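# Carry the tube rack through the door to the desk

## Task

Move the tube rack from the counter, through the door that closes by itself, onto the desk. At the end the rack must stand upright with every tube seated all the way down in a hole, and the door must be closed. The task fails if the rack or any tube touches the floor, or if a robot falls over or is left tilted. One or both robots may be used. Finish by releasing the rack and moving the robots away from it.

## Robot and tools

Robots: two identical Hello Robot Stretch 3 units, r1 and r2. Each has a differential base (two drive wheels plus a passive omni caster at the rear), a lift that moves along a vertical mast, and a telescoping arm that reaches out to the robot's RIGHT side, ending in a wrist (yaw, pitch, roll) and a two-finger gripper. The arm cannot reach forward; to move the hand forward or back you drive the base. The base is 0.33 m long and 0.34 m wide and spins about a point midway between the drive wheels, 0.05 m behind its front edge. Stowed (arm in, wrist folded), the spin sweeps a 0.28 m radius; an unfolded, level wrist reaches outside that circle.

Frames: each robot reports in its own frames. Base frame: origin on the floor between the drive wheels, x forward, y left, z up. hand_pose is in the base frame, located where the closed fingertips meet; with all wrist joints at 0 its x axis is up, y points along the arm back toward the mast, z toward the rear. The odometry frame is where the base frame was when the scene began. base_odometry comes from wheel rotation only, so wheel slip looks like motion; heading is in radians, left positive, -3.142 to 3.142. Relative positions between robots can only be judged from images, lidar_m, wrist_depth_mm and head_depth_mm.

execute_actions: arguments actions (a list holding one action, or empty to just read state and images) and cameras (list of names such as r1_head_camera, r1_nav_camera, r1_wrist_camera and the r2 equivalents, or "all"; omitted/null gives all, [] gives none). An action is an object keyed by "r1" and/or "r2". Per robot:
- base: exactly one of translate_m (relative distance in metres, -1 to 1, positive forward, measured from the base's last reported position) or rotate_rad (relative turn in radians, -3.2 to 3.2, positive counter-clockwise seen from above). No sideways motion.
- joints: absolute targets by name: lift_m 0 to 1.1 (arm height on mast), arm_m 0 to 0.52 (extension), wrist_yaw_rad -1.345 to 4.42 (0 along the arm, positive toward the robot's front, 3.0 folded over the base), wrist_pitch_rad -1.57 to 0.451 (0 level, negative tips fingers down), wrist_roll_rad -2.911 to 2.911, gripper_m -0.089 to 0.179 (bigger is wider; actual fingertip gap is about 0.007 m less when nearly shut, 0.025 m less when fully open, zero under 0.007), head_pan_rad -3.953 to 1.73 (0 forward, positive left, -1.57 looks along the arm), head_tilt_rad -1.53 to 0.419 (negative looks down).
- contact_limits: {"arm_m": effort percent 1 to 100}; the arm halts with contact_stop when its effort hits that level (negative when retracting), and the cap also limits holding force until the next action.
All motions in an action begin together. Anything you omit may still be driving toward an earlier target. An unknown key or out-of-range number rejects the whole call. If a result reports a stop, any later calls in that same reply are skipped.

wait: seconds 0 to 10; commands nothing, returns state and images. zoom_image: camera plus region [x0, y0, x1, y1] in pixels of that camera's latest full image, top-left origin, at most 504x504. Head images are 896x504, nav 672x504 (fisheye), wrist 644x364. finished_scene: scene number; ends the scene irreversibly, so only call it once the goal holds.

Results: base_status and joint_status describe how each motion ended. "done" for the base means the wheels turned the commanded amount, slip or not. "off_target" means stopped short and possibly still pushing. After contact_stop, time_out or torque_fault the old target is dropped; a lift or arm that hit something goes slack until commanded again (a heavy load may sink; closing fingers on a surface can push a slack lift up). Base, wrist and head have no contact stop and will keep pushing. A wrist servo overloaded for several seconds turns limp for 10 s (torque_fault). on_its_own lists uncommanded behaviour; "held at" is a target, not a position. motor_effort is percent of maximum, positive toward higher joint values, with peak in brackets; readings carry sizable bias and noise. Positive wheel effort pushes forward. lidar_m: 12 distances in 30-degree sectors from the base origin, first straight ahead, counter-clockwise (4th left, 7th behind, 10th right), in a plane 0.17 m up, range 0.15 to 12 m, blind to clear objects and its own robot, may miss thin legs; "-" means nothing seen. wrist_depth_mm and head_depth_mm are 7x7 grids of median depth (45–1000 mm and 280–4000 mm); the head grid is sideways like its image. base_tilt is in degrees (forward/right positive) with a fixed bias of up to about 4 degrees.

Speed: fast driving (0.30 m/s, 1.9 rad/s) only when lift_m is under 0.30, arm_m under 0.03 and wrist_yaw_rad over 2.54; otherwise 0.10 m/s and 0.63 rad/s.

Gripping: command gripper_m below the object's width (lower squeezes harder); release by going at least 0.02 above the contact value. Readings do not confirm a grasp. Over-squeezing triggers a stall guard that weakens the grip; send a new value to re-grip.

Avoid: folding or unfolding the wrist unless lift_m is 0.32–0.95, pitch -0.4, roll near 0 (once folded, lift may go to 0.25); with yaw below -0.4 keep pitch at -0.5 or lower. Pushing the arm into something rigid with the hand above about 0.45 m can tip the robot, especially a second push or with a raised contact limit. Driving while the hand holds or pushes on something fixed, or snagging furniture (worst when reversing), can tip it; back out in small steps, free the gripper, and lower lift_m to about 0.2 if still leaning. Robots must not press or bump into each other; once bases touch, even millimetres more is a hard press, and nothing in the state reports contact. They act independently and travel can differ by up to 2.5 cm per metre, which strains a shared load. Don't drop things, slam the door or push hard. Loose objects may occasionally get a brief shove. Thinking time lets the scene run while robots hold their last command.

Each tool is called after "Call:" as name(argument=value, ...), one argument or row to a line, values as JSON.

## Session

Call:
execute_actions(
  actions=[],
)

Scene clock: 0.00 s.
r1.base_odometry: x=+0.000 y=+0.000 heading=+0.000 (m, m, rad; r1's odometry frame)
r1.turned_by_wheels: +0.000 (rad since the last result)
r1.turned_by_imu: +0.000 (rad since the last result)
r1.base_tilt: forward=-0.6 right=-1.0 (deg)
r1.lidar_m: 1.77 2.32 1.59 1.36 0.95 0.89 0.91 0.85 0.80 0.82 1.07 1.72
r1.head_depth_mm: 1650 1654 1651 1651 1646 1647 1648 / 1727 1735 1740 1738 1735 1728 1738 / 1819 1838 1841 1830 1838 1836 1830 / 1893 1933 1941 1939 1938 1951 1939 / 1989 2064 2073 2075 2072 2062 2031 / 2007 2205 2197 2208 2204 2216 2166 / 2008 2369 2360 2361 2363 2367 2152
r1.base_status: not commanded
r1.joint_positions: lift_m=+0.556 arm_m=+0.003 wrist_yaw_rad=+3.125 wrist_pitch_rad=-0.319 wrist_roll_rad=+0.002 gripper_m=+0.037 head_pan_rad=+0.020 head_tilt_rad=-0.006
r1.joint_status: not commanded
r1.motor_effort: left_wheel=+0 right_wheel=+0 lift_m=+27 arm_m=-1 wrist_yaw_rad=+0 wrist_pitch_rad=+5 wrist_roll_rad=+0 gripper_m=+0 head_pan_rad=-1 head_tilt_rad=+1 (%)
r1.hand_pose: x=-0.0173 y=+0.0881 z=+0.5913 quat_wxyz=(+0.119, +0.699, +0.106, +0.697) (m; r1's base frame)
r1.wrist_depth_mm: 740 898 - - - - - / 751 928 - - - - - / 764 955 - - - - - / 785 - - - - - - / 798 - - - - - - / 822 932 - 929 927 898 893 / 764 800 - 777 772 740 754
r2.base_odometry: x=+0.000 y=+0.000 heading=+0.000 (m, m, rad; r2's odometry frame)
r2.turned_by_wheels: +0.000 (rad since the last result)
r2.turned_by_imu: +0.000 (rad since the last result)
r2.base_tilt: forward=+1.0 right=+2.3 (deg)
r2.lidar_m: 2.03 1.99 1.00 0.76 0.76 0.79 0.65 0.64 0.68 0.97 1.50 2.54
r2.head_depth_mm: 1771 2522 2629 2641 2677 2690 2127 / 1775 2417 2445 2449 2470 2494 2102 / 1803 2282 2318 2335 2328 2369 2105 / 1817 2163 2176 2181 2201 2223 2079 / 1831 2046 2047 2065 2082 2085 2047 / 1846 1935 1939 1960 1967 1986 1957 / 1803 1842 1854 1845 1875 1879 1860
r2.base_status: not commanded
r2.joint_positions: lift_m=+0.408 arm_m=+0.003 wrist_yaw_rad=+3.026 wrist_pitch_rad=-0.323 wrist_roll_rad=+0.006 gripper_m=+0.037 head_pan_rad=+0.008 head_tilt_rad=-0.012
r2.joint_status: not commanded
r2.motor_effort: left_wheel=-1 right_wheel=+0 lift_m=+33 arm_m=+0 wrist_yaw_rad=+0 wrist_pitch_rad=+5 wrist_roll_rad=+0 gripper_m=+0 head_pan_rad=-1 head_tilt_rad=+2 (%)
r2.hand_pose: x=+0.0058 y=+0.0861 z=+0.4423 quat_wxyz=(+0.154, +0.705, +0.073, +0.688) (m; r2's base frame)
r2.wrist_depth_mm: 552 - 724 804 939 - - / 583 623 768 878 - - - / 606 654 820 908 - - - / 650 700 891 - - - - / 687 804 937 968 917 951 938 / 747 742 - 746 767 731 742 / 624 620 - 628 595 607 624
pictures: r1_head_camera (sideways: a quarter turn clockwise sets it upright), r1_nav_camera (sideways: a quarter turn counterclockwise sets it upright), r1_wrist_camera, r2_head_camera (sideways: a quarter turn clockwise sets it upright), r2_nav_camera (sideways: a quarter turn counterclockwise sets it upright), r2_wrist_camera
Images, in order (width x height): r1_head_camera 896x504, r1_nav_camera 672x504, r1_wrist_camera 644x364, r2_head_camera 896x504, r2_nav_camera 672x504, r2_wrist_camera 644x364.

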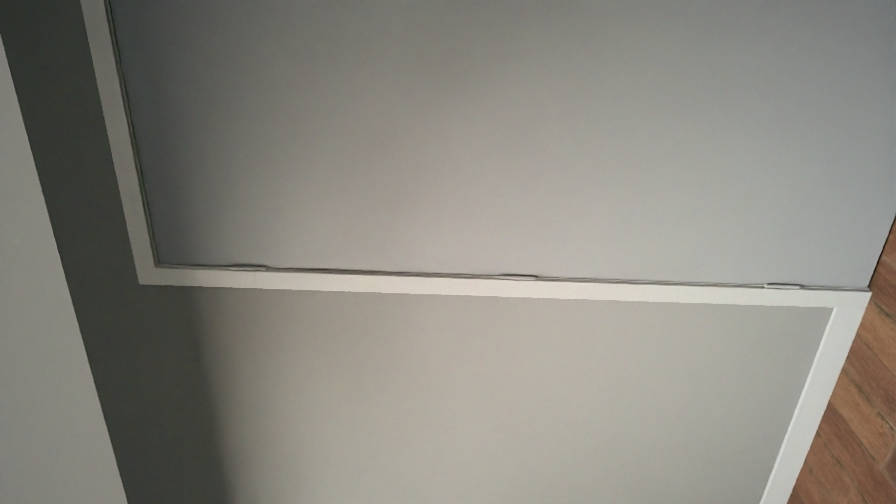

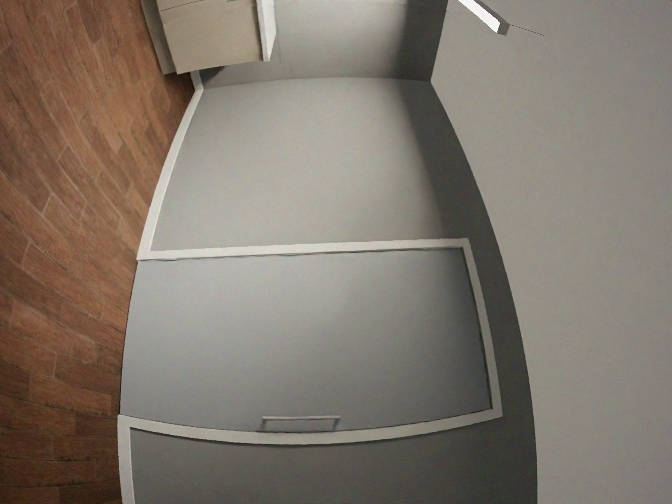

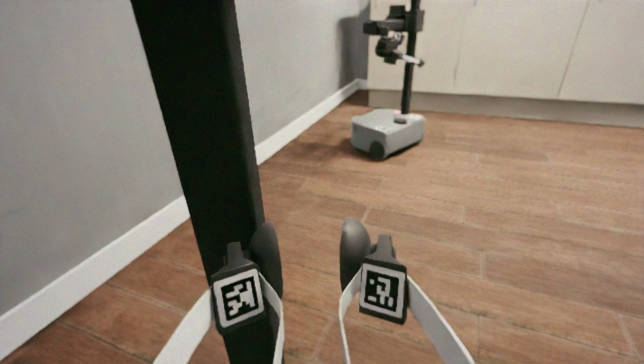

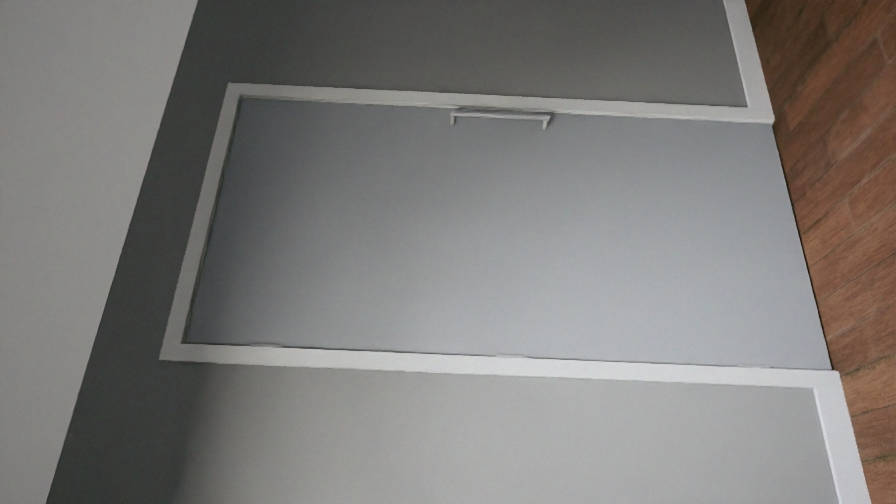

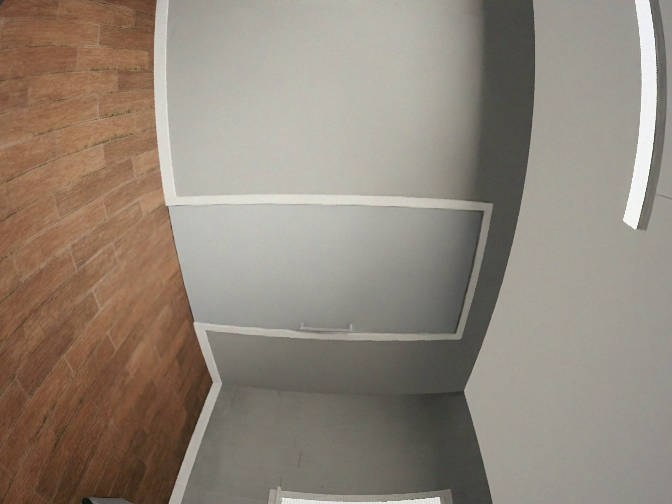

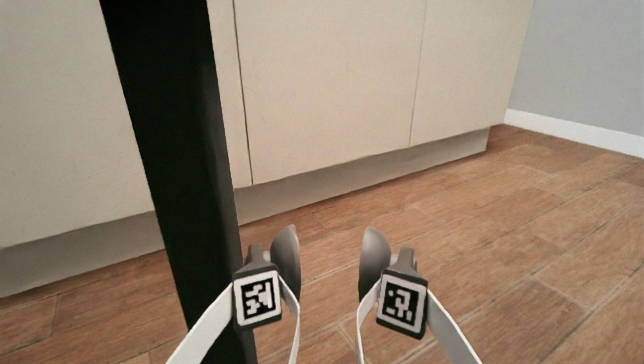

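Call:
execute_actions(
  actions=[
    {"r2":{"joints":{"head_pan_rad":1.3,"head_tilt_rad":-0.35}},"r1":{"joints":{"head_pan_rad":1.4,"head_tilt_rad":-0.2,"wrist_pitch_rad":-0.4}}},
  ],
  cameras=["r1_head_camera","r2_head_camera"],
)

Scene clock: 121.20 s.
r1.base_odometry: x=+0.000 y=+0.000 heading=+0.000 (m, m, rad; r1's odometry frame)
r1.turned_by_wheels: +0.000 (rad since the last result)
r1.turned_by_imu: +0.001 (rad since the last result)
r1.base_tilt: forward=-0.6 right=-1.1 (deg)
r1.lidar_m: 1.78 2.31 1.59 1.36 0.95 0.89 0.91 0.85 0.80 0.82 1.07 1.72
r1.head_depth_mm: 2604 2693 2784 2303 2331 2278 1707 / 2677 2773 2896 2375 2419 2284 1700 / 2758 2852 2976 2419 1856 1891 1674 / 2677 2865 2989 3109 2929 2162 1680 / 2073 2156 2233 2348 2457 2224 1685 / 1658 1719 1776 1835 1909 1954 1678 / 1379 1419 1459 1507 1550 1599 1565
r1.base_status: not commanded
r1.joint_positions: lift_m=+0.556 arm_m=+0.003 wrist_yaw_rad=+3.125 wrist_pitch_rad=-0.411 wrist_roll_rad=+0.002 gripper_m=+0.037 head_pan_rad=+1.393 head_tilt_rad=-0.197
r1.joint_status: all done
r1.motor_effort: left_wheel=+0(0) right_wheel=+0(1) lift_m=+27(27) arm_m=-1(1) wrist_yaw_rad=+0(0) wrist_pitch_rad=+4(5) wrist_roll_rad=+0(0) gripper_m=+0(0) head_pan_rad=+3(54) head_tilt_rad=-2(16) (%)
r1.hand_pose: x=-0.0174 y=+0.0775 z=+0.5699 quat_wxyz=(+0.151, +0.694, +0.139, +0.690) (m; r1's base frame)
r1.wrist_depth_mm: 729 877 - - - - - / 758 947 - - - - - / 771 959 - - - - - / 798 - - - - - - / 812 965 - 998 981 980 972 / 787 847 - 832 837 811 818 / 718 719 699 715 705 705 695
r2.base_odometry: x=+0.000 y=+0.000 heading=+0.000 (m, m, rad; r2's odometry frame)
r2.turned_by_wheels: +0.000 (rad since the last result)
r2.turned_by_imu: +0.001 (rad since the last result)
r2.base_tilt: forward=+1.0 right=+2.3 (deg)
r2.lidar_m: 2.04 1.99 1.00 0.76 0.75 0.79 0.65 0.64 0.68 0.97 1.50 2.54
r2.head_depth_mm: 1907 1996 2102 2119 2219 1833 1431 / 1887 2060 2217 1410 1516 1686 1423 / 1703 1849 1980 1252 1294 1446 1412 / 1543 1657 1768 1177 1132 1248 1368 / 1414 1518 1608 1162 1009 1098 1221 / 1305 1384 1476 1146 899 983 1069 / 1216 1282 1358 1131 826 886 956
r2.base_status: not commanded
r2.joint_positions: lift_m=+0.408 arm_m=+0.003 wrist_yaw_rad=+3.026 wrist_pitch_rad=-0.323 wrist_roll_rad=+0.006 gripper_m=+0.037 head_pan_rad=+1.293 head_tilt_rad=-0.345
r2.joint_status: all done
r2.motor_effort: left_wheel=+0(0) right_wheel=+0(0) lift_m=+33(33) arm_m=+0(1) wrist_yaw_rad=+0(1) wrist_pitch_rad=+5(5) wrist_roll_rad=+0(0) gripper_m=+0(0) head_pan_rad=+4(59) head_tilt_rad=-3(31) (%)
r2.hand_pose: x=+0.0058 y=+0.0861 z=+0.4423 quat_wxyz=(+0.154, +0.705, +0.073, +0.688) (m; r2's base frame)
r2.wrist_depth_mm: 561 - 716 815 957 - - / 571 629 759 877 - - - / 599 654 815 937 - - - / 640 703 887 - - - - / 704 811 925 987 944 879 934 / 734 746 - 746 765 741 737 / 626 623 - 625 600 618 619
pictures: r1_head_camera (sideways: a quarter turn clockwise sets it upright), r2_head_camera (sideways: a quarter turn clockwise sets it upright)
Images, in order (width x height): r1_head_camera 896x504, r2_head_camera 896x504.

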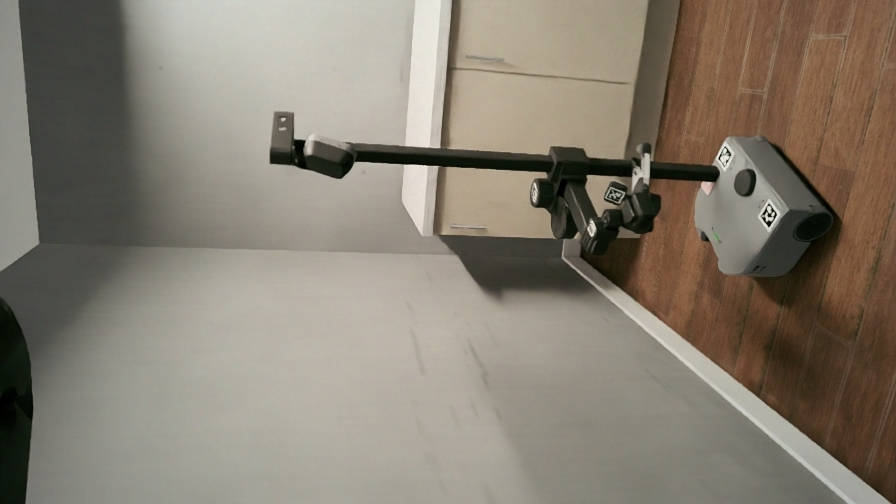

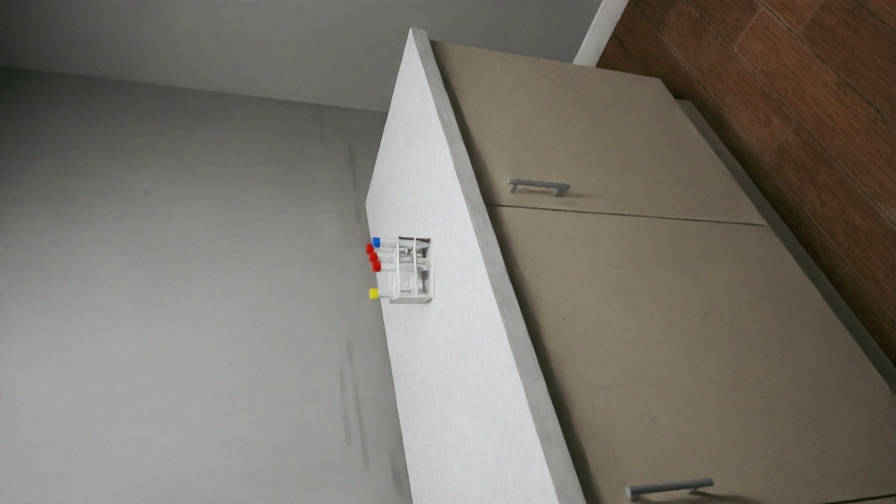

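Call:
execute_actions(
  actions=[],
)

Scene clock: 156.17 s.
r1.base_odometry: x=+0.000 y=+0.000 heading=+0.000 (m, m, rad; r1's odometry frame)
r1.turned_by_wheels: +0.000 (rad since the last result)
r1.turned_by_imu: +0.001 (rad since the last result)
r1.base_tilt: forward=-0.7 right=-1.1 (deg)
r1.lidar_m: 1.77 2.31 1.58 1.37 0.95 0.89 0.91 0.85 0.80 0.82 1.07 1.73
r1.head_depth_mm: 2595 2680 2795 2314 2354 2293 1710 / 2694 2767 2889 2366 2462 2290 1704 / 2751 2867 2963 2432 1849 1906 1661 / 2696 2886 3012 3044 2914 2149 1680 / 2077 2147 2235 2349 2446 2256 1684 / 1650 1704 1773 1841 1900 1953 1676 / 1382 1425 1469 1507 1552 1597 1557
r1.base_status: not commanded
r1.joint_positions: lift_m=+0.556 arm_m=+0.003 wrist_yaw_rad=+3.125 wrist_pitch_rad=-0.411 wrist_roll_rad=+0.002 gripper_m=+0.037 head_pan_rad=+1.393 head_tilt_rad=-0.197
r1.joint_status: all done
r1.motor_effort: left_wheel=+0(0) right_wheel=+1(1) lift_m=+27(27) arm_m=-1(1) wrist_yaw_rad=+0(0) wrist_pitch_rad=+4(5) wrist_roll_rad=+0(0) gripper_m=+0(0) head_pan_rad=+3(54) head_tilt_rad=-2(16) (%)
r1.hand_pose: x=-0.0174 y=+0.0775 z=+0.5699 quat_wxyz=(+0.151, +0.694, +0.139, +0.690) (m; r1's base frame)
r1.wrist_depth_mm: 735 883 - - - - - / 742 912 - - - - - / 768 966 - - - - - / 794 - - - - - - / 816 968 - 990 990 961 965 / 803 837 - 850 838 836 813 / 731 730 697 711 713 706 709
r2.base_odometry: x=+0.000 y=+0.000 heading=+0.000 (m, m, rad; r2's odometry frame)
r2.turned_by_wheels: +0.000 (rad since the last result)
r2.turned_by_imu: +0.000 (rad since the last result)
r2.base_tilt: forward=+1.1 right=+2.2 (deg)
r2.lidar_m: 2.03 1.98 1.00 0.76 0.75 0.79 0.65 0.64 0.68 0.98 1.49 2.54
r2.head_depth_mm: 1909 2008 2077 2106 2212 1824 1435 / 1895 2060 2224 1406 1515 1694 1428 / 1698 1842 1968 1261 1301 1452 1417 / 1545 1663 1778 1179 1129 1247 1370 / 1412 1510 1615 1157 1005 1099 1226 / 1307 1380 1474 1145 897 978 1062 / 1211 1285 1361 1127 824 884 953
r2.base_status: not commanded
r2.joint_positions: lift_m=+0.408 arm_m=+0.003 wrist_yaw_rad=+3.026 wrist_pitch_rad=-0.323 wrist_roll_rad=+0.006 gripper_m=+0.037 head_pan_rad=+1.293 head_tilt_rad=-0.345
r2.joint_status: all done
r2.motor_effort: left_wheel=+0(0) right_wheel=+0(0) lift_m=+33(33) arm_m=-1(1) wrist_yaw_rad=+0(1) wrist_pitch_rad=+5(5) wrist_roll_rad=+0(0) gripper_m=-1(0) head_pan_rad=+4(59) head_tilt_rad=-3(31) (%)
r2.hand_pose: x=+0.0058 y=+0.0861 z=+0.4423 quat_wxyz=(+0.154, +0.705, +0.073, +0.688) (m; r2's base frame)
r2.wrist_depth_mm: 556 - 715 801 938 - - / 576 610 751 860 - - - / 617 653 786 901 - - - / 627 710 892 - - - - / 690 805 945 945 947 925 914 / 714 737 - 741 748 754 740 / 617 616 - 612 588 626 620
pictures: r1_head_camera (sideways: a quarter turn clockwise sets it upright), r1_nav_camera (sideways: a quarter turn counterclockwise sets it upright), r1_wrist_camera, r2_head_camera (sideways: a quarter turn clockwise sets it upright), r2_nav_camera (sideways: a quarter turn counterclockwise sets it upright), r2_wrist_camera
Images, in order (width x height): r1_head_camera 896x504, r1_nav_camera 672x504, r1_wrist_camera 644x364, r2_head_camera 896x504, r2_nav_camera 672x504, r2_wrist_camera 644x364.

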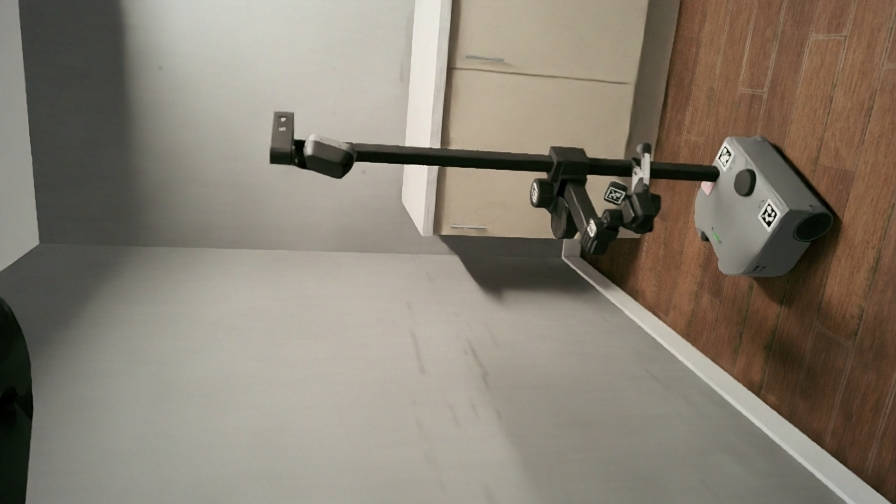

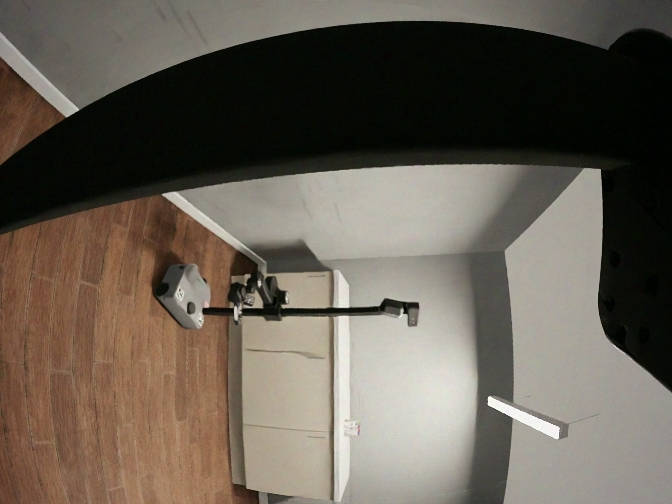

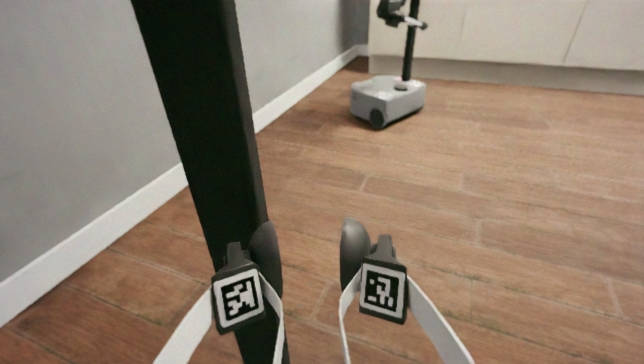

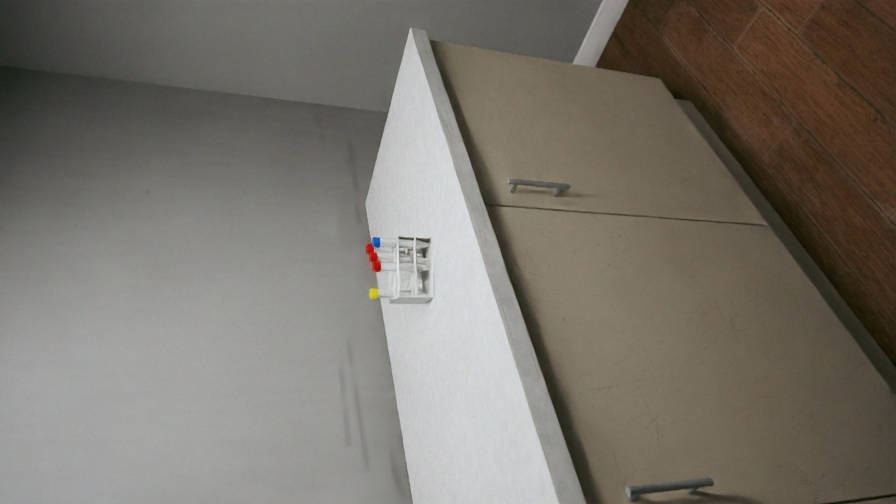

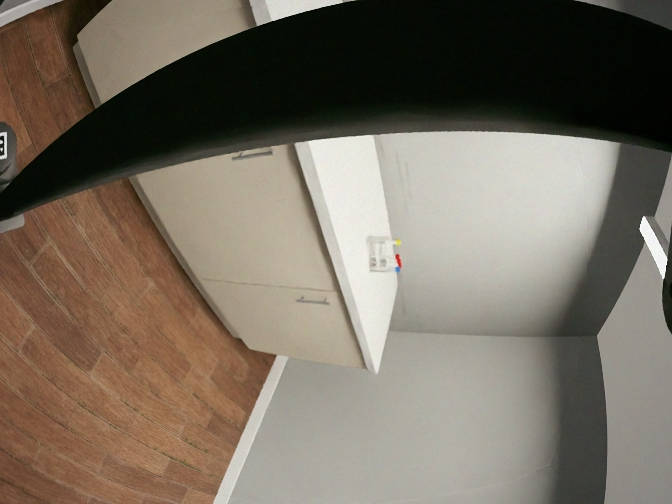

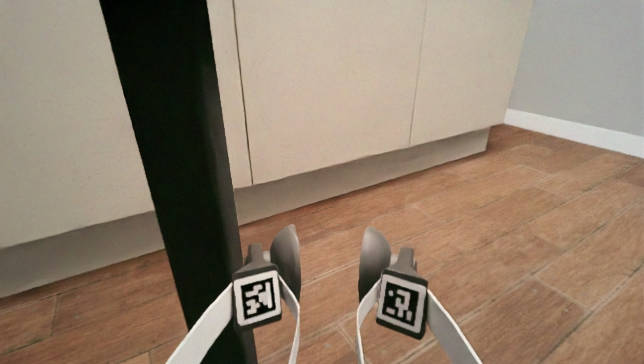

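Call:
zoom_image(
  camera="r2_head_camera",
  region=[340, 210, 480, 330],
)

Region (340, 210, 480, 330) of r2_head_camera's 896x504 image, scaled by 3.600, with more detail than that image has; it fills the top 432 rows of this view, and the rest is white.

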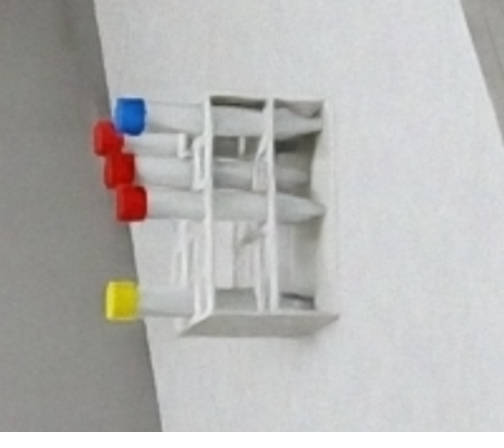

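Call:
execute_actions(
  actions=[
    {"r1": {"base": {"translate_m": 1.0}, "joints": {"lift_m": 0.88, "wrist_yaw_rad": 1.57, "head_pan_rad": 0.0, "head_tilt_rad": 0.0}}, "r2": {"base": {"rotate_rad": 1.29}, "joints": {"lift_m": 0.93, "head_pan_rad": 0.0, "head_tilt_rad": -0.45}}},
  ],
  cameras=["r2_head_camera"],
)

Scene clock: 220.37 s.
r1.base_odometry: x=+1.000 y=+0.000 heading=+0.000 (m, m, rad; r1's odometry frame)
r1.turned_by_wheels: +0.000 (rad since the last result)
r1.turned_by_imu: +0.007 (rad since the last result)
r1.base_tilt: forward=-0.7 right=-1.1 (deg)
r1.lidar_m: 0.86 1.12 1.90 1.95 1.60 1.79 1.83 1.32 1.25 1.27 0.88 0.84
r1.head_depth_mm: 763 766 764 766 768 767 768 / 803 806 805 808 809 807 809 / 847 850 852 851 852 854 854 / 896 898 899 901 902 903 908 / 934 942 949 949 952 957 957 / 1011 1012 1017 1018 1020 1023 1023 / 1084 1085 1086 1088 1090 1094 1097
r1.base_status: done
r1.joint_positions: lift_m=+0.880 arm_m=+0.003 wrist_yaw_rad=+1.574 wrist_pitch_rad=-0.413 wrist_roll_rad=+0.002 gripper_m=+0.037 head_pan_rad=+0.007 head_tilt_rad=-0.013
r1.joint_status: all done
r1.motor_effort: left_wheel=-1(7) right_wheel=+1(4) lift_m=+33(33) arm_m=-1(1) wrist_yaw_rad=-4(5) wrist_pitch_rad=+4(4) wrist_roll_rad=+0(0) gripper_m=+1(0) head_pan_rad=-3(53) head_tilt_rad=+6(22) (%)
r1.hand_pose: x=+0.2037 y=-0.1472 z=+0.8935 quat_wxyz=(+0.591, +0.593, -0.386, +0.387) (m; r1's base frame)
r1.wrist_depth_mm: - 887 768 689 612 566 515 / - 989 857 757 660 607 549 / - - 958 821 725 645 580 / - - - 911 777 697 629 / - - - - 878 773 679 / - - - - 955 848 745 / - - - - - 950 804
r2.base_odometry: x=+0.000 y=+0.000 heading=+1.290 (m, m, rad; r2's odometry frame)
r2.turned_by_wheels: +1.290 (rad since the last result)
r2.turned_by_imu: +1.281 (rad since the last result)
r2.base_tilt: forward=+1.0 right=+2.3 (deg)
r2.lidar_m: 0.84 0.74 0.75 0.72 0.64 0.64 0.76 1.40 2.41 1.46 1.98 1.39
r2.head_depth_mm: 1898 1995 2071 2164 2147 1646 1329 / 1830 2020 2083 1398 1610 1633 1320 / 1656 1808 1673 1205 1375 1546 1320 / 1508 1639 1482 1074 1191 1363 1313 / 1382 1500 1539 981 1055 1178 1300 / 1283 1381 1432 912 945 1048 1205 / 1188 1274 1337 886 852 937 1039
r2.base_status: done
r2.joint_positions: lift_m=+0.930 arm_m=+0.003 wrist_yaw_rad=+3.026 wrist_pitch_rad=-0.324 wrist_roll_rad=+0.006 gripper_m=+0.037 head_pan_rad=+0.007 head_tilt_rad=-0.445
r2.joint_status: all done
r2.motor_effort: left_wheel=-3(8) right_wheel=+4(10) lift_m=+40(42) arm_m=-1(0) wrist_yaw_rad=+0(1) wrist_pitch_rad=+5(5) wrist_roll_rad=+0(1) gripper_m=+0(0) head_pan_rad=-4(58) head_tilt_rad=-3(18) (%)
r2.hand_pose: x=+0.0058 y=+0.0860 z=+0.9640 quat_wxyz=(+0.155, +0.705, +0.073, +0.688) (m; r2's base frame)
r2.wrist_depth_mm: 480 - 710 873 - - 966 / 496 554 741 918 - - 974 / 519 570 781 - 818 683 610 / 527 617 874 - 894 740 610 / 559 648 922 - 909 768 646 / 582 688 - - 960 830 675 / 608 725 - - - 848 698
pictures: r2_head_camera (sideways: a quarter turn clockwise sets it upright)
Images, in order (width x height): r2_head_camera 896x504.

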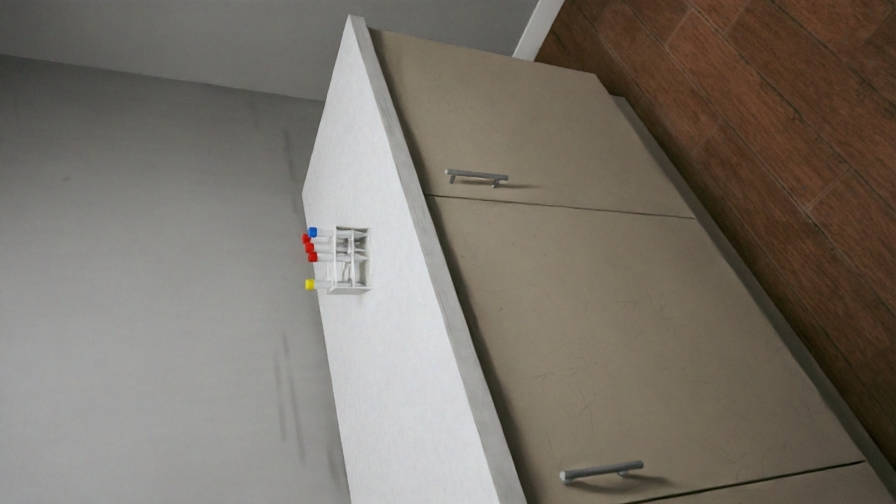

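Call:
execute_actions(
  actions=[
    {"r1": {"base": {"translate_m": 0.45}, "joints": {"wrist_pitch_rad": 0.0, "gripper_m": 0.10}}, "r2": {"base": {"translate_m": 0.42}, "joints": {"lift_m": 0.94, "head_tilt_rad": -0.7}}},
  ],
  cameras=["r1_wrist_camera", "r2_head_camera"],
)

Scene clock: 237.83 s.
r1.base_odometry: x=+1.450 y=+0.000 heading=+0.000 (m, m, rad; r1's odometry frame)
r1.turned_by_wheels: +0.000 (rad since the last result)
r1.turned_by_imu: +0.004 (rad since the last result)
r1.base_tilt: forward=-0.6 right=-1.0 (deg)
r1.lidar_m: 0.44 0.56 1.37 1.74 1.76 2.20 2.19 1.53 1.45 0.66 0.46 0.43
r1.head_depth_mm: 374 374 375 375 376 376 376 / 393 394 394 395 396 395 396 / 415 415 416 416 417 417 417 / 439 440 440 440 441 442 442 / 466 466 468 468 468 469 470 / 490 490 491 493 494 493 496 / 530 531 514 514 515 515 517
r1.base_status: done
r1.joint_positions: lift_m=+0.880 arm_m=+0.003 wrist_yaw_rad=+1.573 wrist_pitch_rad=-0.025 wrist_roll_rad=+0.002 gripper_m=+0.100 head_pan_rad=+0.007 head_tilt_rad=-0.013
r1.joint_status: all done
r1.motor_effort: left_wheel=-1(5) right_wheel=+1(5) lift_m=+33(33) arm_m=-1(1) wrist_yaw_rad=-4(4) wrist_pitch_rad=+8(9) wrist_roll_rad=+0(0) gripper_m=+1(81) head_pan_rad=-4(5) head_tilt_rad=+5(5) (%)
r1.hand_pose: x=+0.2342 y=-0.1471 z=+0.9880 quat_wxyz=(+0.505, +0.507, -0.493, +0.494) (m; r1's base frame)
r1.wrist_depth_mm: 461 393 340 298 269 242 220 / 483 411 356 310 274 249 227 / 509 427 367 321 284 256 231 / 545 452 383 331 292 262 239 / 569 466 395 345 309 270 244 / 636 497 408 358 325 275 251 / 681 516 431 375 325 292 259
r2.base_odometry: x=+0.117 y=+0.404 heading=+1.290 (m, m, rad; r2's odometry frame)
r2.turned_by_wheels: +0.000 (rad since the last result)
r2.turned_by_imu: +0.004 (rad since the last result)
r2.base_tilt: forward=+1.1 right=+2.3 (deg)
r2.lidar_m: 0.49 0.43 0.44 0.52 0.92 0.92 1.10 2.02 2.73 1.63 1.70 0.81
r2.head_depth_mm: 1555 1667 927 1176 1595 1366 1168 / 1396 1250 835 958 1279 1366 1163 / 1259 1232 806 809 1029 1318 1157 / 1147 1209 800 679 856 1106 1155 / 1057 1123 794 625 732 909 1124 / 980 1057 787 589 642 772 977 / 912 995 780 588 571 671 818
r2.base_status: done
r2.joint_positions: lift_m=+0.940 arm_m=+0.003 wrist_yaw_rad=+3.026 wrist_pitch_rad=-0.324 wrist_roll_rad=+0.006 gripper_m=+0.037 head_pan_rad=+0.007 head_tilt_rad=-0.691
r2.joint_status: all done
r2.motor_effort: left_wheel=-4(5) right_wheel=+4(8) lift_m=+40(41) arm_m=-1(0) wrist_yaw_rad=+1(0) wrist_pitch_rad=+5(5) wrist_roll_rad=+0(0) gripper_m=+0(0) head_pan_rad=-5(5) head_tilt_rad=-6(30) (%)
r2.hand_pose: x=+0.0058 y=+0.0860 z=+0.9740 quat_wxyz=(+0.155, +0.705, +0.073, +0.688) (m; r2's base frame)
r2.wrist_depth_mm: 656 - - - - 900 741 / 691 794 - - - 923 811 / 723 825 797 647 578 586 579 / 756 861 860 691 543 442 387 / 806 918 - 741 563 468 380 / 841 - - 824 567 481 404 / 880 - - 928 683 504 429
pictures: r1_wrist_camera, r2_head_camera (sideways: a quarter turn clockwise sets it upright)
Images, in order (width x height): r1_wrist_camera 644x364, r2_head_camera 896x504.

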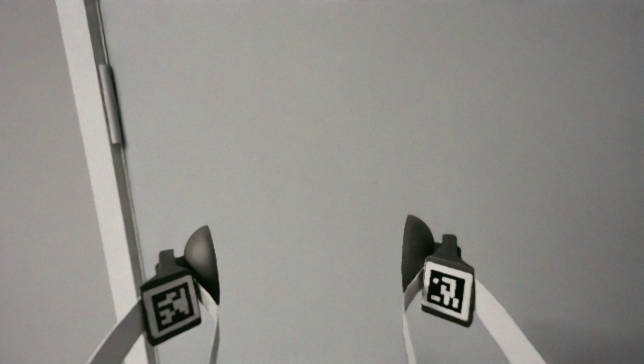

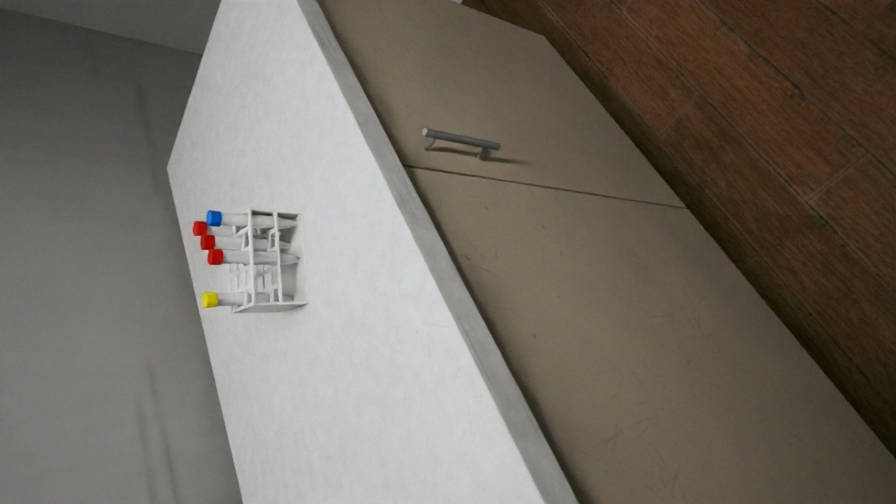

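Call:
execute_actions(
  actions=[
    {"r1": {"base": {"rotate_rad": -0.56}}, "r2": {"base": {"rotate_rad": 1.571}, "joints": {"head_pan_rad": -1.571, "head_tilt_rad": -0.7}}},
  ],
  cameras=["r1_wrist_camera"],
)

Scene clock: 323.93 s.
r1.base_odometry: x=+1.450 y=+0.000 heading=-0.560 (m, m, rad; r1's odometry frame)
r1.turned_by_wheels: -0.560 (rad since the last result)
r1.turned_by_imu: -0.554 (rad since the last result)
r1.base_tilt: forward=-0.5 right=-1.0 (deg)
r1.lidar_m: 0.43 0.44 0.55 1.23 1.73 1.71 2.19 2.24 1.55 1.45 0.68 0.46
r1.head_depth_mm: 392 394 396 398 400 403 405 / 388 390 393 395 397 399 401 / 385 387 389 391 394 396 398 / 382 384 386 388 390 393 395 / 379 380 383 385 386 389 391 / 375 377 380 381 384 385 388 / 372 374 376 378 380 382 384
r1.base_status: done
r1.joint_positions: lift_m=+0.880 arm_m=+0.003 wrist_yaw_rad=+1.573 wrist_pitch_rad=-0.024 wrist_roll_rad=+0.002 gripper_m=+0.100 head_pan_rad=+0.007 head_tilt_rad=-0.013
r1.joint_status: not commanded
r1.motor_effort: left_wheel=+3(8) right_wheel=-2(5) lift_m=+33(34) arm_m=-1(1) wrist_yaw_rad=-4(4) wrist_pitch_rad=+8(8) wrist_roll_rad=+0(0) gripper_m=+1(0) head_pan_rad=-5(4) head_tilt_rad=+6(6) (%)
r1.hand_pose: x=+0.2342 y=-0.1472 z=+0.9881 quat_wxyz=(+0.505, +0.507, -0.493, +0.494) (m; r1's base frame)
r1.wrist_depth_mm: 311 322 328 346 356 374 391 / 320 329 341 351 366 382 400 / 328 341 353 369 382 396 413 / 339 351 363 375 393 411 427 / 348 363 375 390 405 423 444 / 359 370 387 405 418 448 455 / 372 387 402 417 440 455 484
r2.base_odometry: x=+0.116 y=+0.404 heading=+2.861 (m, m, rad; r2's odometry frame)
r2.turned_by_wheels: +1.571 (rad since the last result)
r2.turned_by_imu: +1.559 (rad since the last result)
r2.base_tilt: forward=+1.1 right=+2.3 (deg)
r2.lidar_m: 0.52 0.92 0.92 1.10 2.05 2.72 1.64 1.70 0.81 0.49 0.43 0.44
r2.head_depth_mm: 1558 1671 917 1166 - - 1155 / 1391 1247 836 952 1117 - 1156 / 1252 1229 808 805 952 - - / 1146 1214 802 680 815 - - / 1057 1122 794 626 696 - 1123 / 980 1055 787 589 643 721 995 / 912 989 782 586 573 673 818
r2.base_status: done
r2.joint_positions: lift_m=+0.940 arm_m=+0.003 wrist_yaw_rad=+3.026 wrist_pitch_rad=-0.324 wrist_roll_rad=+0.006 gripper_m=+0.037 head_pan_rad=-1.564 head_tilt_rad=-0.691
r2.joint_status: all done
r2.motor_effort: left_wheel=-3(7) right_wheel=+4(10) lift_m=+40(40) arm_m=-1(0) wrist_yaw_rad=+0(1) wrist_pitch_rad=+5(5) wrist_roll_rad=+0(0) gripper_m=+0(0) head_pan_rad=-4(61) head_tilt_rad=-6(6) (%)
r2.hand_pose: x=+0.0058 y=+0.0860 z=+0.9740 quat_wxyz=(+0.155, +0.705, +0.073, +0.688) (m; r2's base frame)
r2.wrist_depth_mm: - - - - 927 756 655 / - - - - 982 816 673 / - - - - - 857 730 / - - - - - 880 740 / - - - - - 956 795 / - - - - - - 827 / - - - - - - 847
pictures: r1_wrist_camera
Images, in order (width x height): r1_wrist_camera 644x364.

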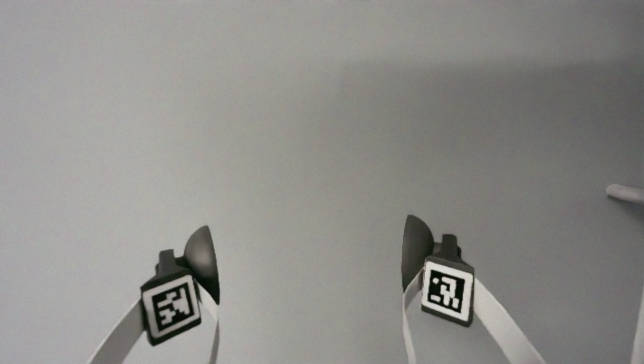

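Call:
execute_actions(
  actions=[
    {"r1": {"joints": {"arm_m": 0.40}}, "r2": {"joints": {"wrist_yaw_rad": 0.0, "gripper_m": 0.15}}},
  ],
  cameras=["r1_wrist_camera", "r2_wrist_camera", "r2_head_camera"],
)

Scene clock: 338.67 s.
r1.base_odometry: x=+1.450 y=+0.000 heading=-0.560 (m, m, rad; r1's odometry frame)
r1.turned_by_wheels: +0.000 (rad since the last result)
r1.turned_by_imu: +0.001 (rad since the last result)
r1.base_tilt: forward=-0.7 right=-1.1 (deg)
r1.lidar_m: 0.43 0.44 0.55 1.23 1.73 1.71 2.20 2.23 1.55 1.44 0.68 0.46
r1.head_depth_mm: 392 394 396 399 400 402 405 / 388 391 393 395 397 400 401 / 385 387 389 391 393 396 398 / 382 384 386 388 390 392 395 / 379 381 383 385 387 389 391 / 375 377 379 382 383 385 388 / 372 374 376 378 380 382 384
r1.base_status: not commanded
r1.joint_positions: lift_m=+0.880 arm_m=+0.400 wrist_yaw_rad=+1.571 wrist_pitch_rad=-0.024 wrist_roll_rad=+0.002 gripper_m=+0.100 head_pan_rad=+0.007 head_tilt_rad=-0.013
r1.joint_status: all done
r1.motor_effort: left_wheel=+3(3) right_wheel=-2(2) lift_m=+33(33) arm_m=+4(5) wrist_yaw_rad=-2(3) wrist_pitch_rad=+8(8) wrist_roll_rad=+0(0) gripper_m=+0(0) head_pan_rad=-4(4) head_tilt_rad=+5(5) (%)
r1.hand_pose: x=+0.2342 y=-0.5445 z=+0.9881 quat_wxyz=(+0.506, +0.507, -0.494, +0.493) (m; r1's base frame)
r1.wrist_depth_mm: 343 354 367 380 384 409 428 / 353 362 377 391 398 424 439 / 364 376 387 405 416 436 461 / 376 390 400 414 431 456 473 / 385 398 413 432 446 468 489 / 396 408 432 449 449 490 511 / 408 431 442 465 474 509 528
r2.base_odometry: x=+0.116 y=+0.404 heading=+2.861 (m, m, rad; r2's odometry frame)
r2.turned_by_wheels: +0.000 (rad since the last result)
r2.turned_by_imu: +0.001 (rad since the last result)
r2.base_tilt: forward=+1.0 right=+2.3 (deg)
r2.lidar_m: 0.52 0.92 0.93 1.10 2.04 2.71 1.64 1.70 0.81 0.49 0.43 0.44
r2.head_depth_mm: 1552 1665 914 1171 - - - / 1392 1249 836 922 - - - / 1258 1230 806 780 - - - / 1147 1212 801 672 802 1056 1138 / 1054 1118 793 620 735 909 1126 / 979 1059 787 590 643 772 977 / 912 995 781 587 571 674 817
r2.base_status: not commanded
r2.joint_positions: lift_m=+0.940 arm_m=+0.003 wrist_yaw_rad=+0.002 wrist_pitch_rad=-0.324 wrist_roll_rad=+0.006 gripper_m=+0.150 head_pan_rad=-1.564 head_tilt_rad=-0.691
r2.joint_status: all done
r2.motor_effort: left_wheel=-3(4) right_wheel=+4(4) lift_m=+40(40) arm_m=+0(0) wrist_yaw_rad=-2(2) wrist_pitch_rad=+5(5) wrist_roll_rad=+0(0) gripper_m=+0(99) head_pan_rad=-4(4) head_tilt_rad=-6(6) (%)
r2.hand_pose: x=-0.0210 y=-0.3830 z=+0.9740 quat_wxyz=(+0.696, +0.115, -0.700, -0.114) (m; r2's base frame)
r2.wrist_depth_mm: 633 703 857 - - - - / 649 747 908 592 - - - / 597 583 598 571 583 725 - / 390 395 393 391 513 845 - / 294 301 310 414 591 - - / 237 - 345 448 673 - - / 221 304 376 494 793 - -
pictures: r1_wrist_camera, r2_head_camera (sideways: a quarter turn clockwise sets it upright), r2_wrist_camera
Images, in order (width x height): r1_wrist_camera 644x364, r2_head_camera 896x504, r2_wrist_camera 644x364.

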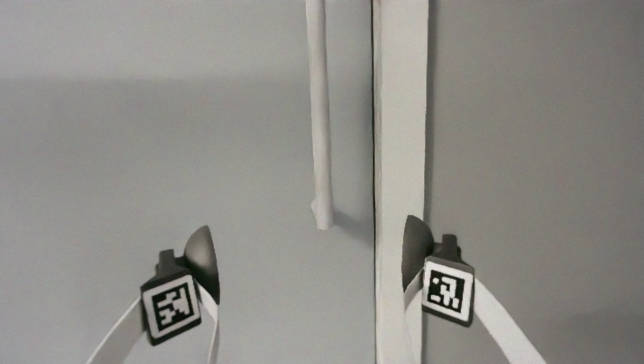

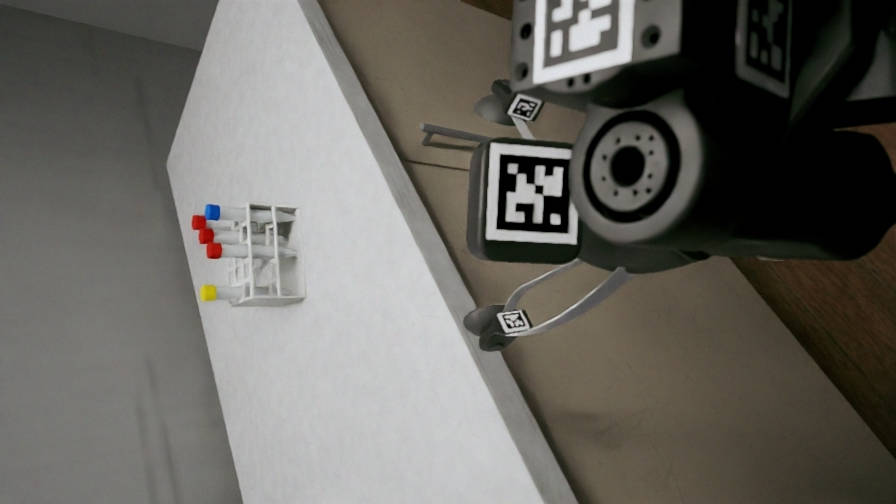

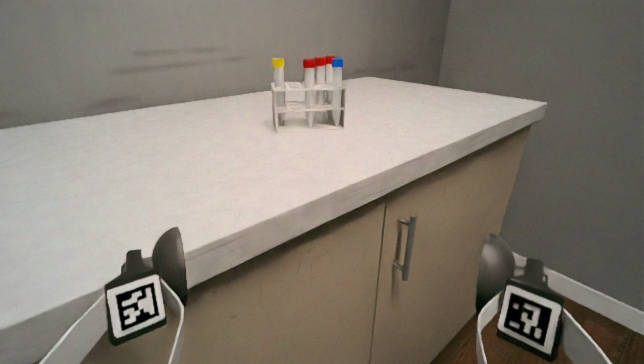

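Call:
zoom_image(
  camera="r2_wrist_camera",
  region=[240, 40, 380, 145],
)

Call:
zoom_image(
  camera="r2_head_camera",
  region=[170, 180, 330, 320],
)

Region (240, 40, 380, 145) of r2_wrist_camera's 644x364 image, scaled by 3.600; it fills the top 378 rows of this view, and the rest is white.

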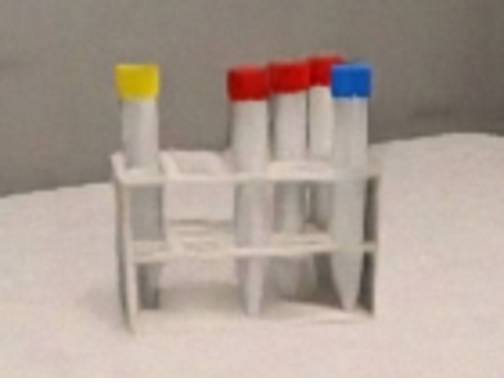

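Region (170, 180, 330, 320) of r2_head_camera's 896x504 image, scaled by 3.150, with more detail than that image has; it fills the top 441 rows of this view, and the rest is white.

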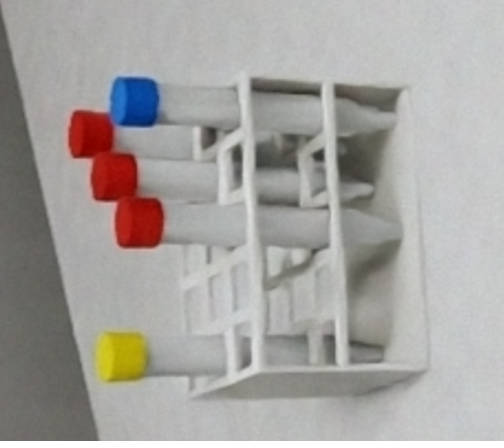

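Call:
execute_actions(
  actions=[
    {"r1": {"base": {"translate_m": 0.20}, "joints": {"lift_m": 0.98, "arm_m": 0.42}}, "r2": {"joints": {"wrist_pitch_rad": 0.0, "arm_m": 0.30, "gripper_m": 0.179}}},
  ],
  cameras=["r1_wrist_camera", "r2_wrist_camera"],
)

Scene clock: 394.83 s.
r1.base_odometry: x=+1.619 y=-0.106 heading=-0.560 (m, m, rad; r1's odometry frame)
r1.turned_by_wheels: +0.000 (rad since the last result)
r1.turned_by_imu: +0.001 (rad since the last result)
r1.base_tilt: forward=-0.5 right=-1.1 (deg)
r1.lidar_m: 0.23 0.24 0.30 0.67 1.76 1.88 2.40 2.27 1.53 1.43 0.37 0.25
r1.head_depth_mm: - - - - - - - / - - - - - - - / - - - - - - - / - - - - - - - / - - - - - - - / - - - - - - - / - - - - - - -
r1.base_status: done
r1.joint_positions: lift_m=+0.980 arm_m=+0.420 wrist_yaw_rad=+1.571 wrist_pitch_rad=-0.024 wrist_roll_rad=+0.002 gripper_m=+0.100 head_pan_rad=+0.007 head_tilt_rad=-0.013
r1.joint_status: all done
r1.motor_effort: left_wheel=+2(9) right_wheel=-2(3) lift_m=+33(35) arm_m=+4(6) wrist_yaw_rad=-2(2) wrist_pitch_rad=+8(8) wrist_roll_rad=+0(0) gripper_m=+0(0) head_pan_rad=-4(4) head_tilt_rad=+5(6) (%)
r1.hand_pose: x=+0.2342 y=-0.5645 z=+1.0882 quat_wxyz=(+0.506, +0.507, -0.494, +0.494) (m; r1's base frame)
r1.wrist_depth_mm: 178 183 188 196 200 198 218 / 182 188 193 201 205 205 225 / 188 193 200 207 211 223 234 / 193 200 206 213 218 231 243 / 199 205 214 220 227 239 252 / 205 211 222 230 238 251 263 / 211 221 230 234 240 260 274
r2.base_odometry: x=+0.116 y=+0.404 heading=+2.861 (m, m, rad; r2's odometry frame)
r2.turned_by_wheels: +0.000 (rad since the last result)
r2.turned_by_imu: +0.001 (rad since the last result)
r2.base_tilt: forward=+1.0 right=+2.3 (deg)
r2.lidar_m: 0.52 0.92 0.92 1.10 2.04 2.72 1.80 1.70 0.81 0.49 0.43 0.44
r2.head_depth_mm: 1551 1699 - 1199 1561 1367 1164 / 1387 1551 - 955 1276 1357 1161 / 1258 1333 - 807 1024 1320 1157 / 1147 1212 763 688 857 1105 1154 / 1054 1131 793 624 732 910 1129 / 976 1057 788 591 641 773 979 / 912 993 782 586 571 672 816
r2.base_status: not commanded
r2.joint_positions: lift_m=+0.940 arm_m=+0.300 wrist_yaw_rad=+0.001 wrist_pitch_rad=-0.021 wrist_roll_rad=+0.006 gripper_m=+0.179 head_pan_rad=-1.564 head_tilt_rad=-0.691
r2.joint_status: all done
r2.motor_effort: left_wheel=-3(3) right_wheel=+4(4) lift_m=+40(40) arm_m=+4(4) wrist_yaw_rad=-1(2) wrist_pitch_rad=+7(7) wrist_roll_rad=+0(0) gripper_m=+1(98) head_pan_rad=-4(4) head_tilt_rad=-6(6) (%)
r2.hand_pose: x=-0.0213 y=-0.7003 z=+1.0490 quat_wxyz=(+0.705, +0.008, -0.709, -0.007) (m; r2's base frame)
r2.wrist_depth_mm: 482 556 659 822 - - 949 / 500 565 685 822 - - 989 / 503 587 684 878 - - - / 509 585 717 889 - - - / 514 580 640 323 652 646 940 / 434 428 343 307 424 430 470 / - 305 312 314 320 324 -
pictures: r1_wrist_camera, r2_wrist_camera
Images, in order (width x height): r1_wrist_camera 644x364, r2_wrist_camera 644x364.

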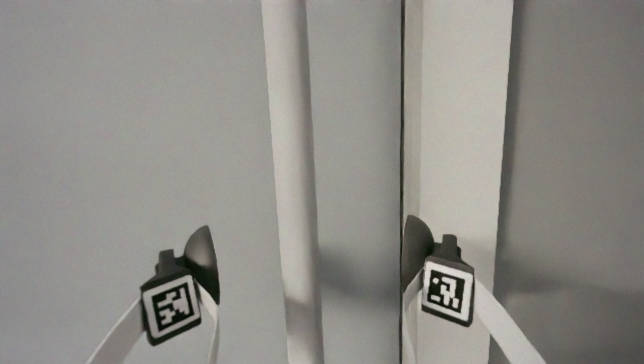

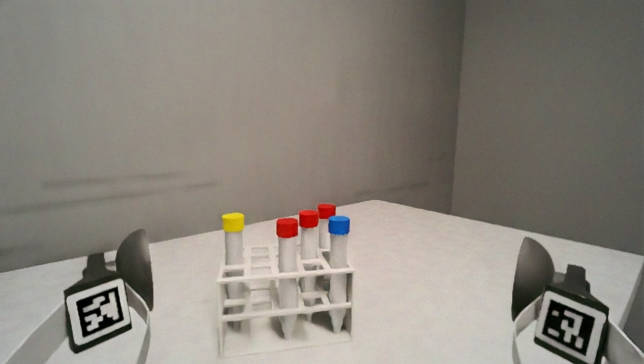

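Call:
execute_actions(
  actions=[
    {"r1": {"base": {"translate_m": 0.085}, "joints": {"arm_m": 0.412}}, "r2": {"base": {"translate_m": 0.05}, "joints": {"lift_m": 0.845, "arm_m": 0.42}}},
  ],
  cameras=["r1_wrist_camera", "r2_wrist_camera"],
)

Scene clock: 413.37 s.
r1.base_odometry: x=+1.691 y=-0.151 heading=-0.561 (m, m, rad; r1's odometry frame)
r1.turned_by_wheels: -0.001 (rad since the last result)
r1.turned_by_imu: -0.069 (rad since the last result)
r1.base_tilt: forward=-0.8 right=-1.1 (deg)
r1.lidar_m: 0.16 0.16 0.19 0.38 1.95 2.04 2.47 2.47 1.57 1.42 0.28 0.17
r1.head_depth_mm: - - - - - - - / - - - - - - - / - - - - - - - / - - - - - - - / - - - - - - - / - - - - - - - / - - - - - - -
r1.base_status: done
r1.joint_positions: lift_m=+0.980 arm_m=+0.412 wrist_yaw_rad=+1.630 wrist_pitch_rad=-0.026 wrist_roll_rad=+0.002 gripper_m=+0.100 head_pan_rad=+0.007 head_tilt_rad=-0.013
r1.joint_status: all done
r1.on_its_own: wrist_yaw_rad is held at +1.618, not at your +1.570, by its stall guard, which is not easing now; left_wheel is at rest, and its effort (-19) is outside its rest range (-18 to +18); right_wheel is at rest, and its effort (+29) is outside its rest range (-18 to +18); wrist_yaw_rad is at rest, and its effort (-14) is outside its rest range (-12 to +12)
r1.motor_effort: left_wheel=-19(32) right_wheel=+29(48) lift_m=+33(34) arm_m=-4(7) wrist_yaw_rad=-14(36) wrist_pitch_rad=+9(9) wrist_roll_rad=+0(0) gripper_m=-3(6) head_pan_rad=-5(4) head_tilt_rad=+5(6) (%)
r1.hand_pose: x=+0.2337 y=-0.5422 z=+1.0876 quat_wxyz=(+0.492, +0.521, -0.478, +0.508) (m; r1's base frame)
r1.wrist_depth_mm: 147 152 157 102 169 164 186 / 152 156 162 105 175 170 192 / 156 161 167 108 181 175 198 / 160 165 172 112 186 181 205 / 165 170 178 182 191 188 214 / 170 174 185 123 200 196 222 / 175 183 190 126 206 203 232
r2.base_odometry: x=+0.068 y=+0.417 heading=+2.860 (m, m, rad; r2's odometry frame)
r2.turned_by_wheels: +0.000 (rad since the last result)
r2.turned_by_imu: +0.001 (rad since the last result)
r2.base_tilt: forward=+1.1 right=+2.3 (deg)
r2.lidar_m: 0.48 0.89 0.89 1.06 1.96 2.76 1.93 1.74 0.74 0.45 0.40 0.40
r2.head_depth_mm: 1500 1611 864 1076 - - 1161 / 1341 1250 907 829 1140 1364 1162 / 1216 1230 - 750 939 1285 1156 / 1106 1169 799 644 781 1008 1152 / 1022 1109 794 594 670 832 1098 / 947 1033 786 590 587 708 892 / 881 967 780 587 512 616 748
r2.base_status: done
r2.joint_positions: lift_m=+0.845 arm_m=+0.420 wrist_yaw_rad=+0.001 wrist_pitch_rad=-0.021 wrist_roll_rad=+0.006 gripper_m=+0.179 head_pan_rad=-1.564 head_tilt_rad=-0.691
r2.joint_status: all done
r2.motor_effort: left_wheel=-2(5) right_wheel=+3(10) lift_m=+25(33) arm_m=+5(3) wrist_yaw_rad=-1(1) wrist_pitch_rad=+7(7) wrist_roll_rad=+0(0) gripper_m=+0(0) head_pan_rad=-4(4) head_tilt_rad=-6(6) (%)
r2.hand_pose: x=-0.0213 y=-0.8203 z=+0.9546 quat_wxyz=(+0.705, +0.008, -0.709, -0.007) (m; r2's base frame)
r2.wrist_depth_mm: 396 463 543 662 876 - 940 / 404 457 555 697 896 - 921 / 411 472 530 632 185 - 935 / 420 486 530 166 184 - 921 / 336 341 219 184 189 353 354 / 240 226 202 196 196 233 233 / - 165 166 167 173 173 -
pictures: r1_wrist_camera, r2_wrist_camera
Images, in order (width x height): r1_wrist_camera 644x364, r2_wrist_camera 644x364.

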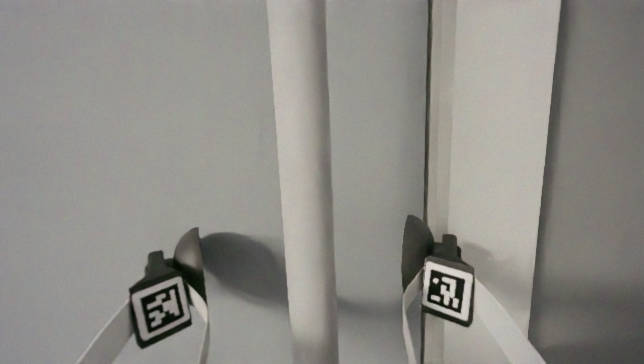

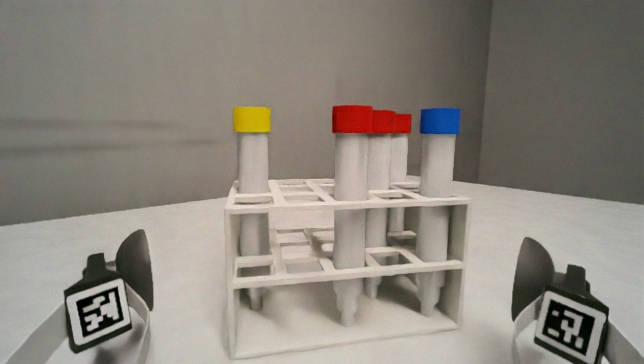

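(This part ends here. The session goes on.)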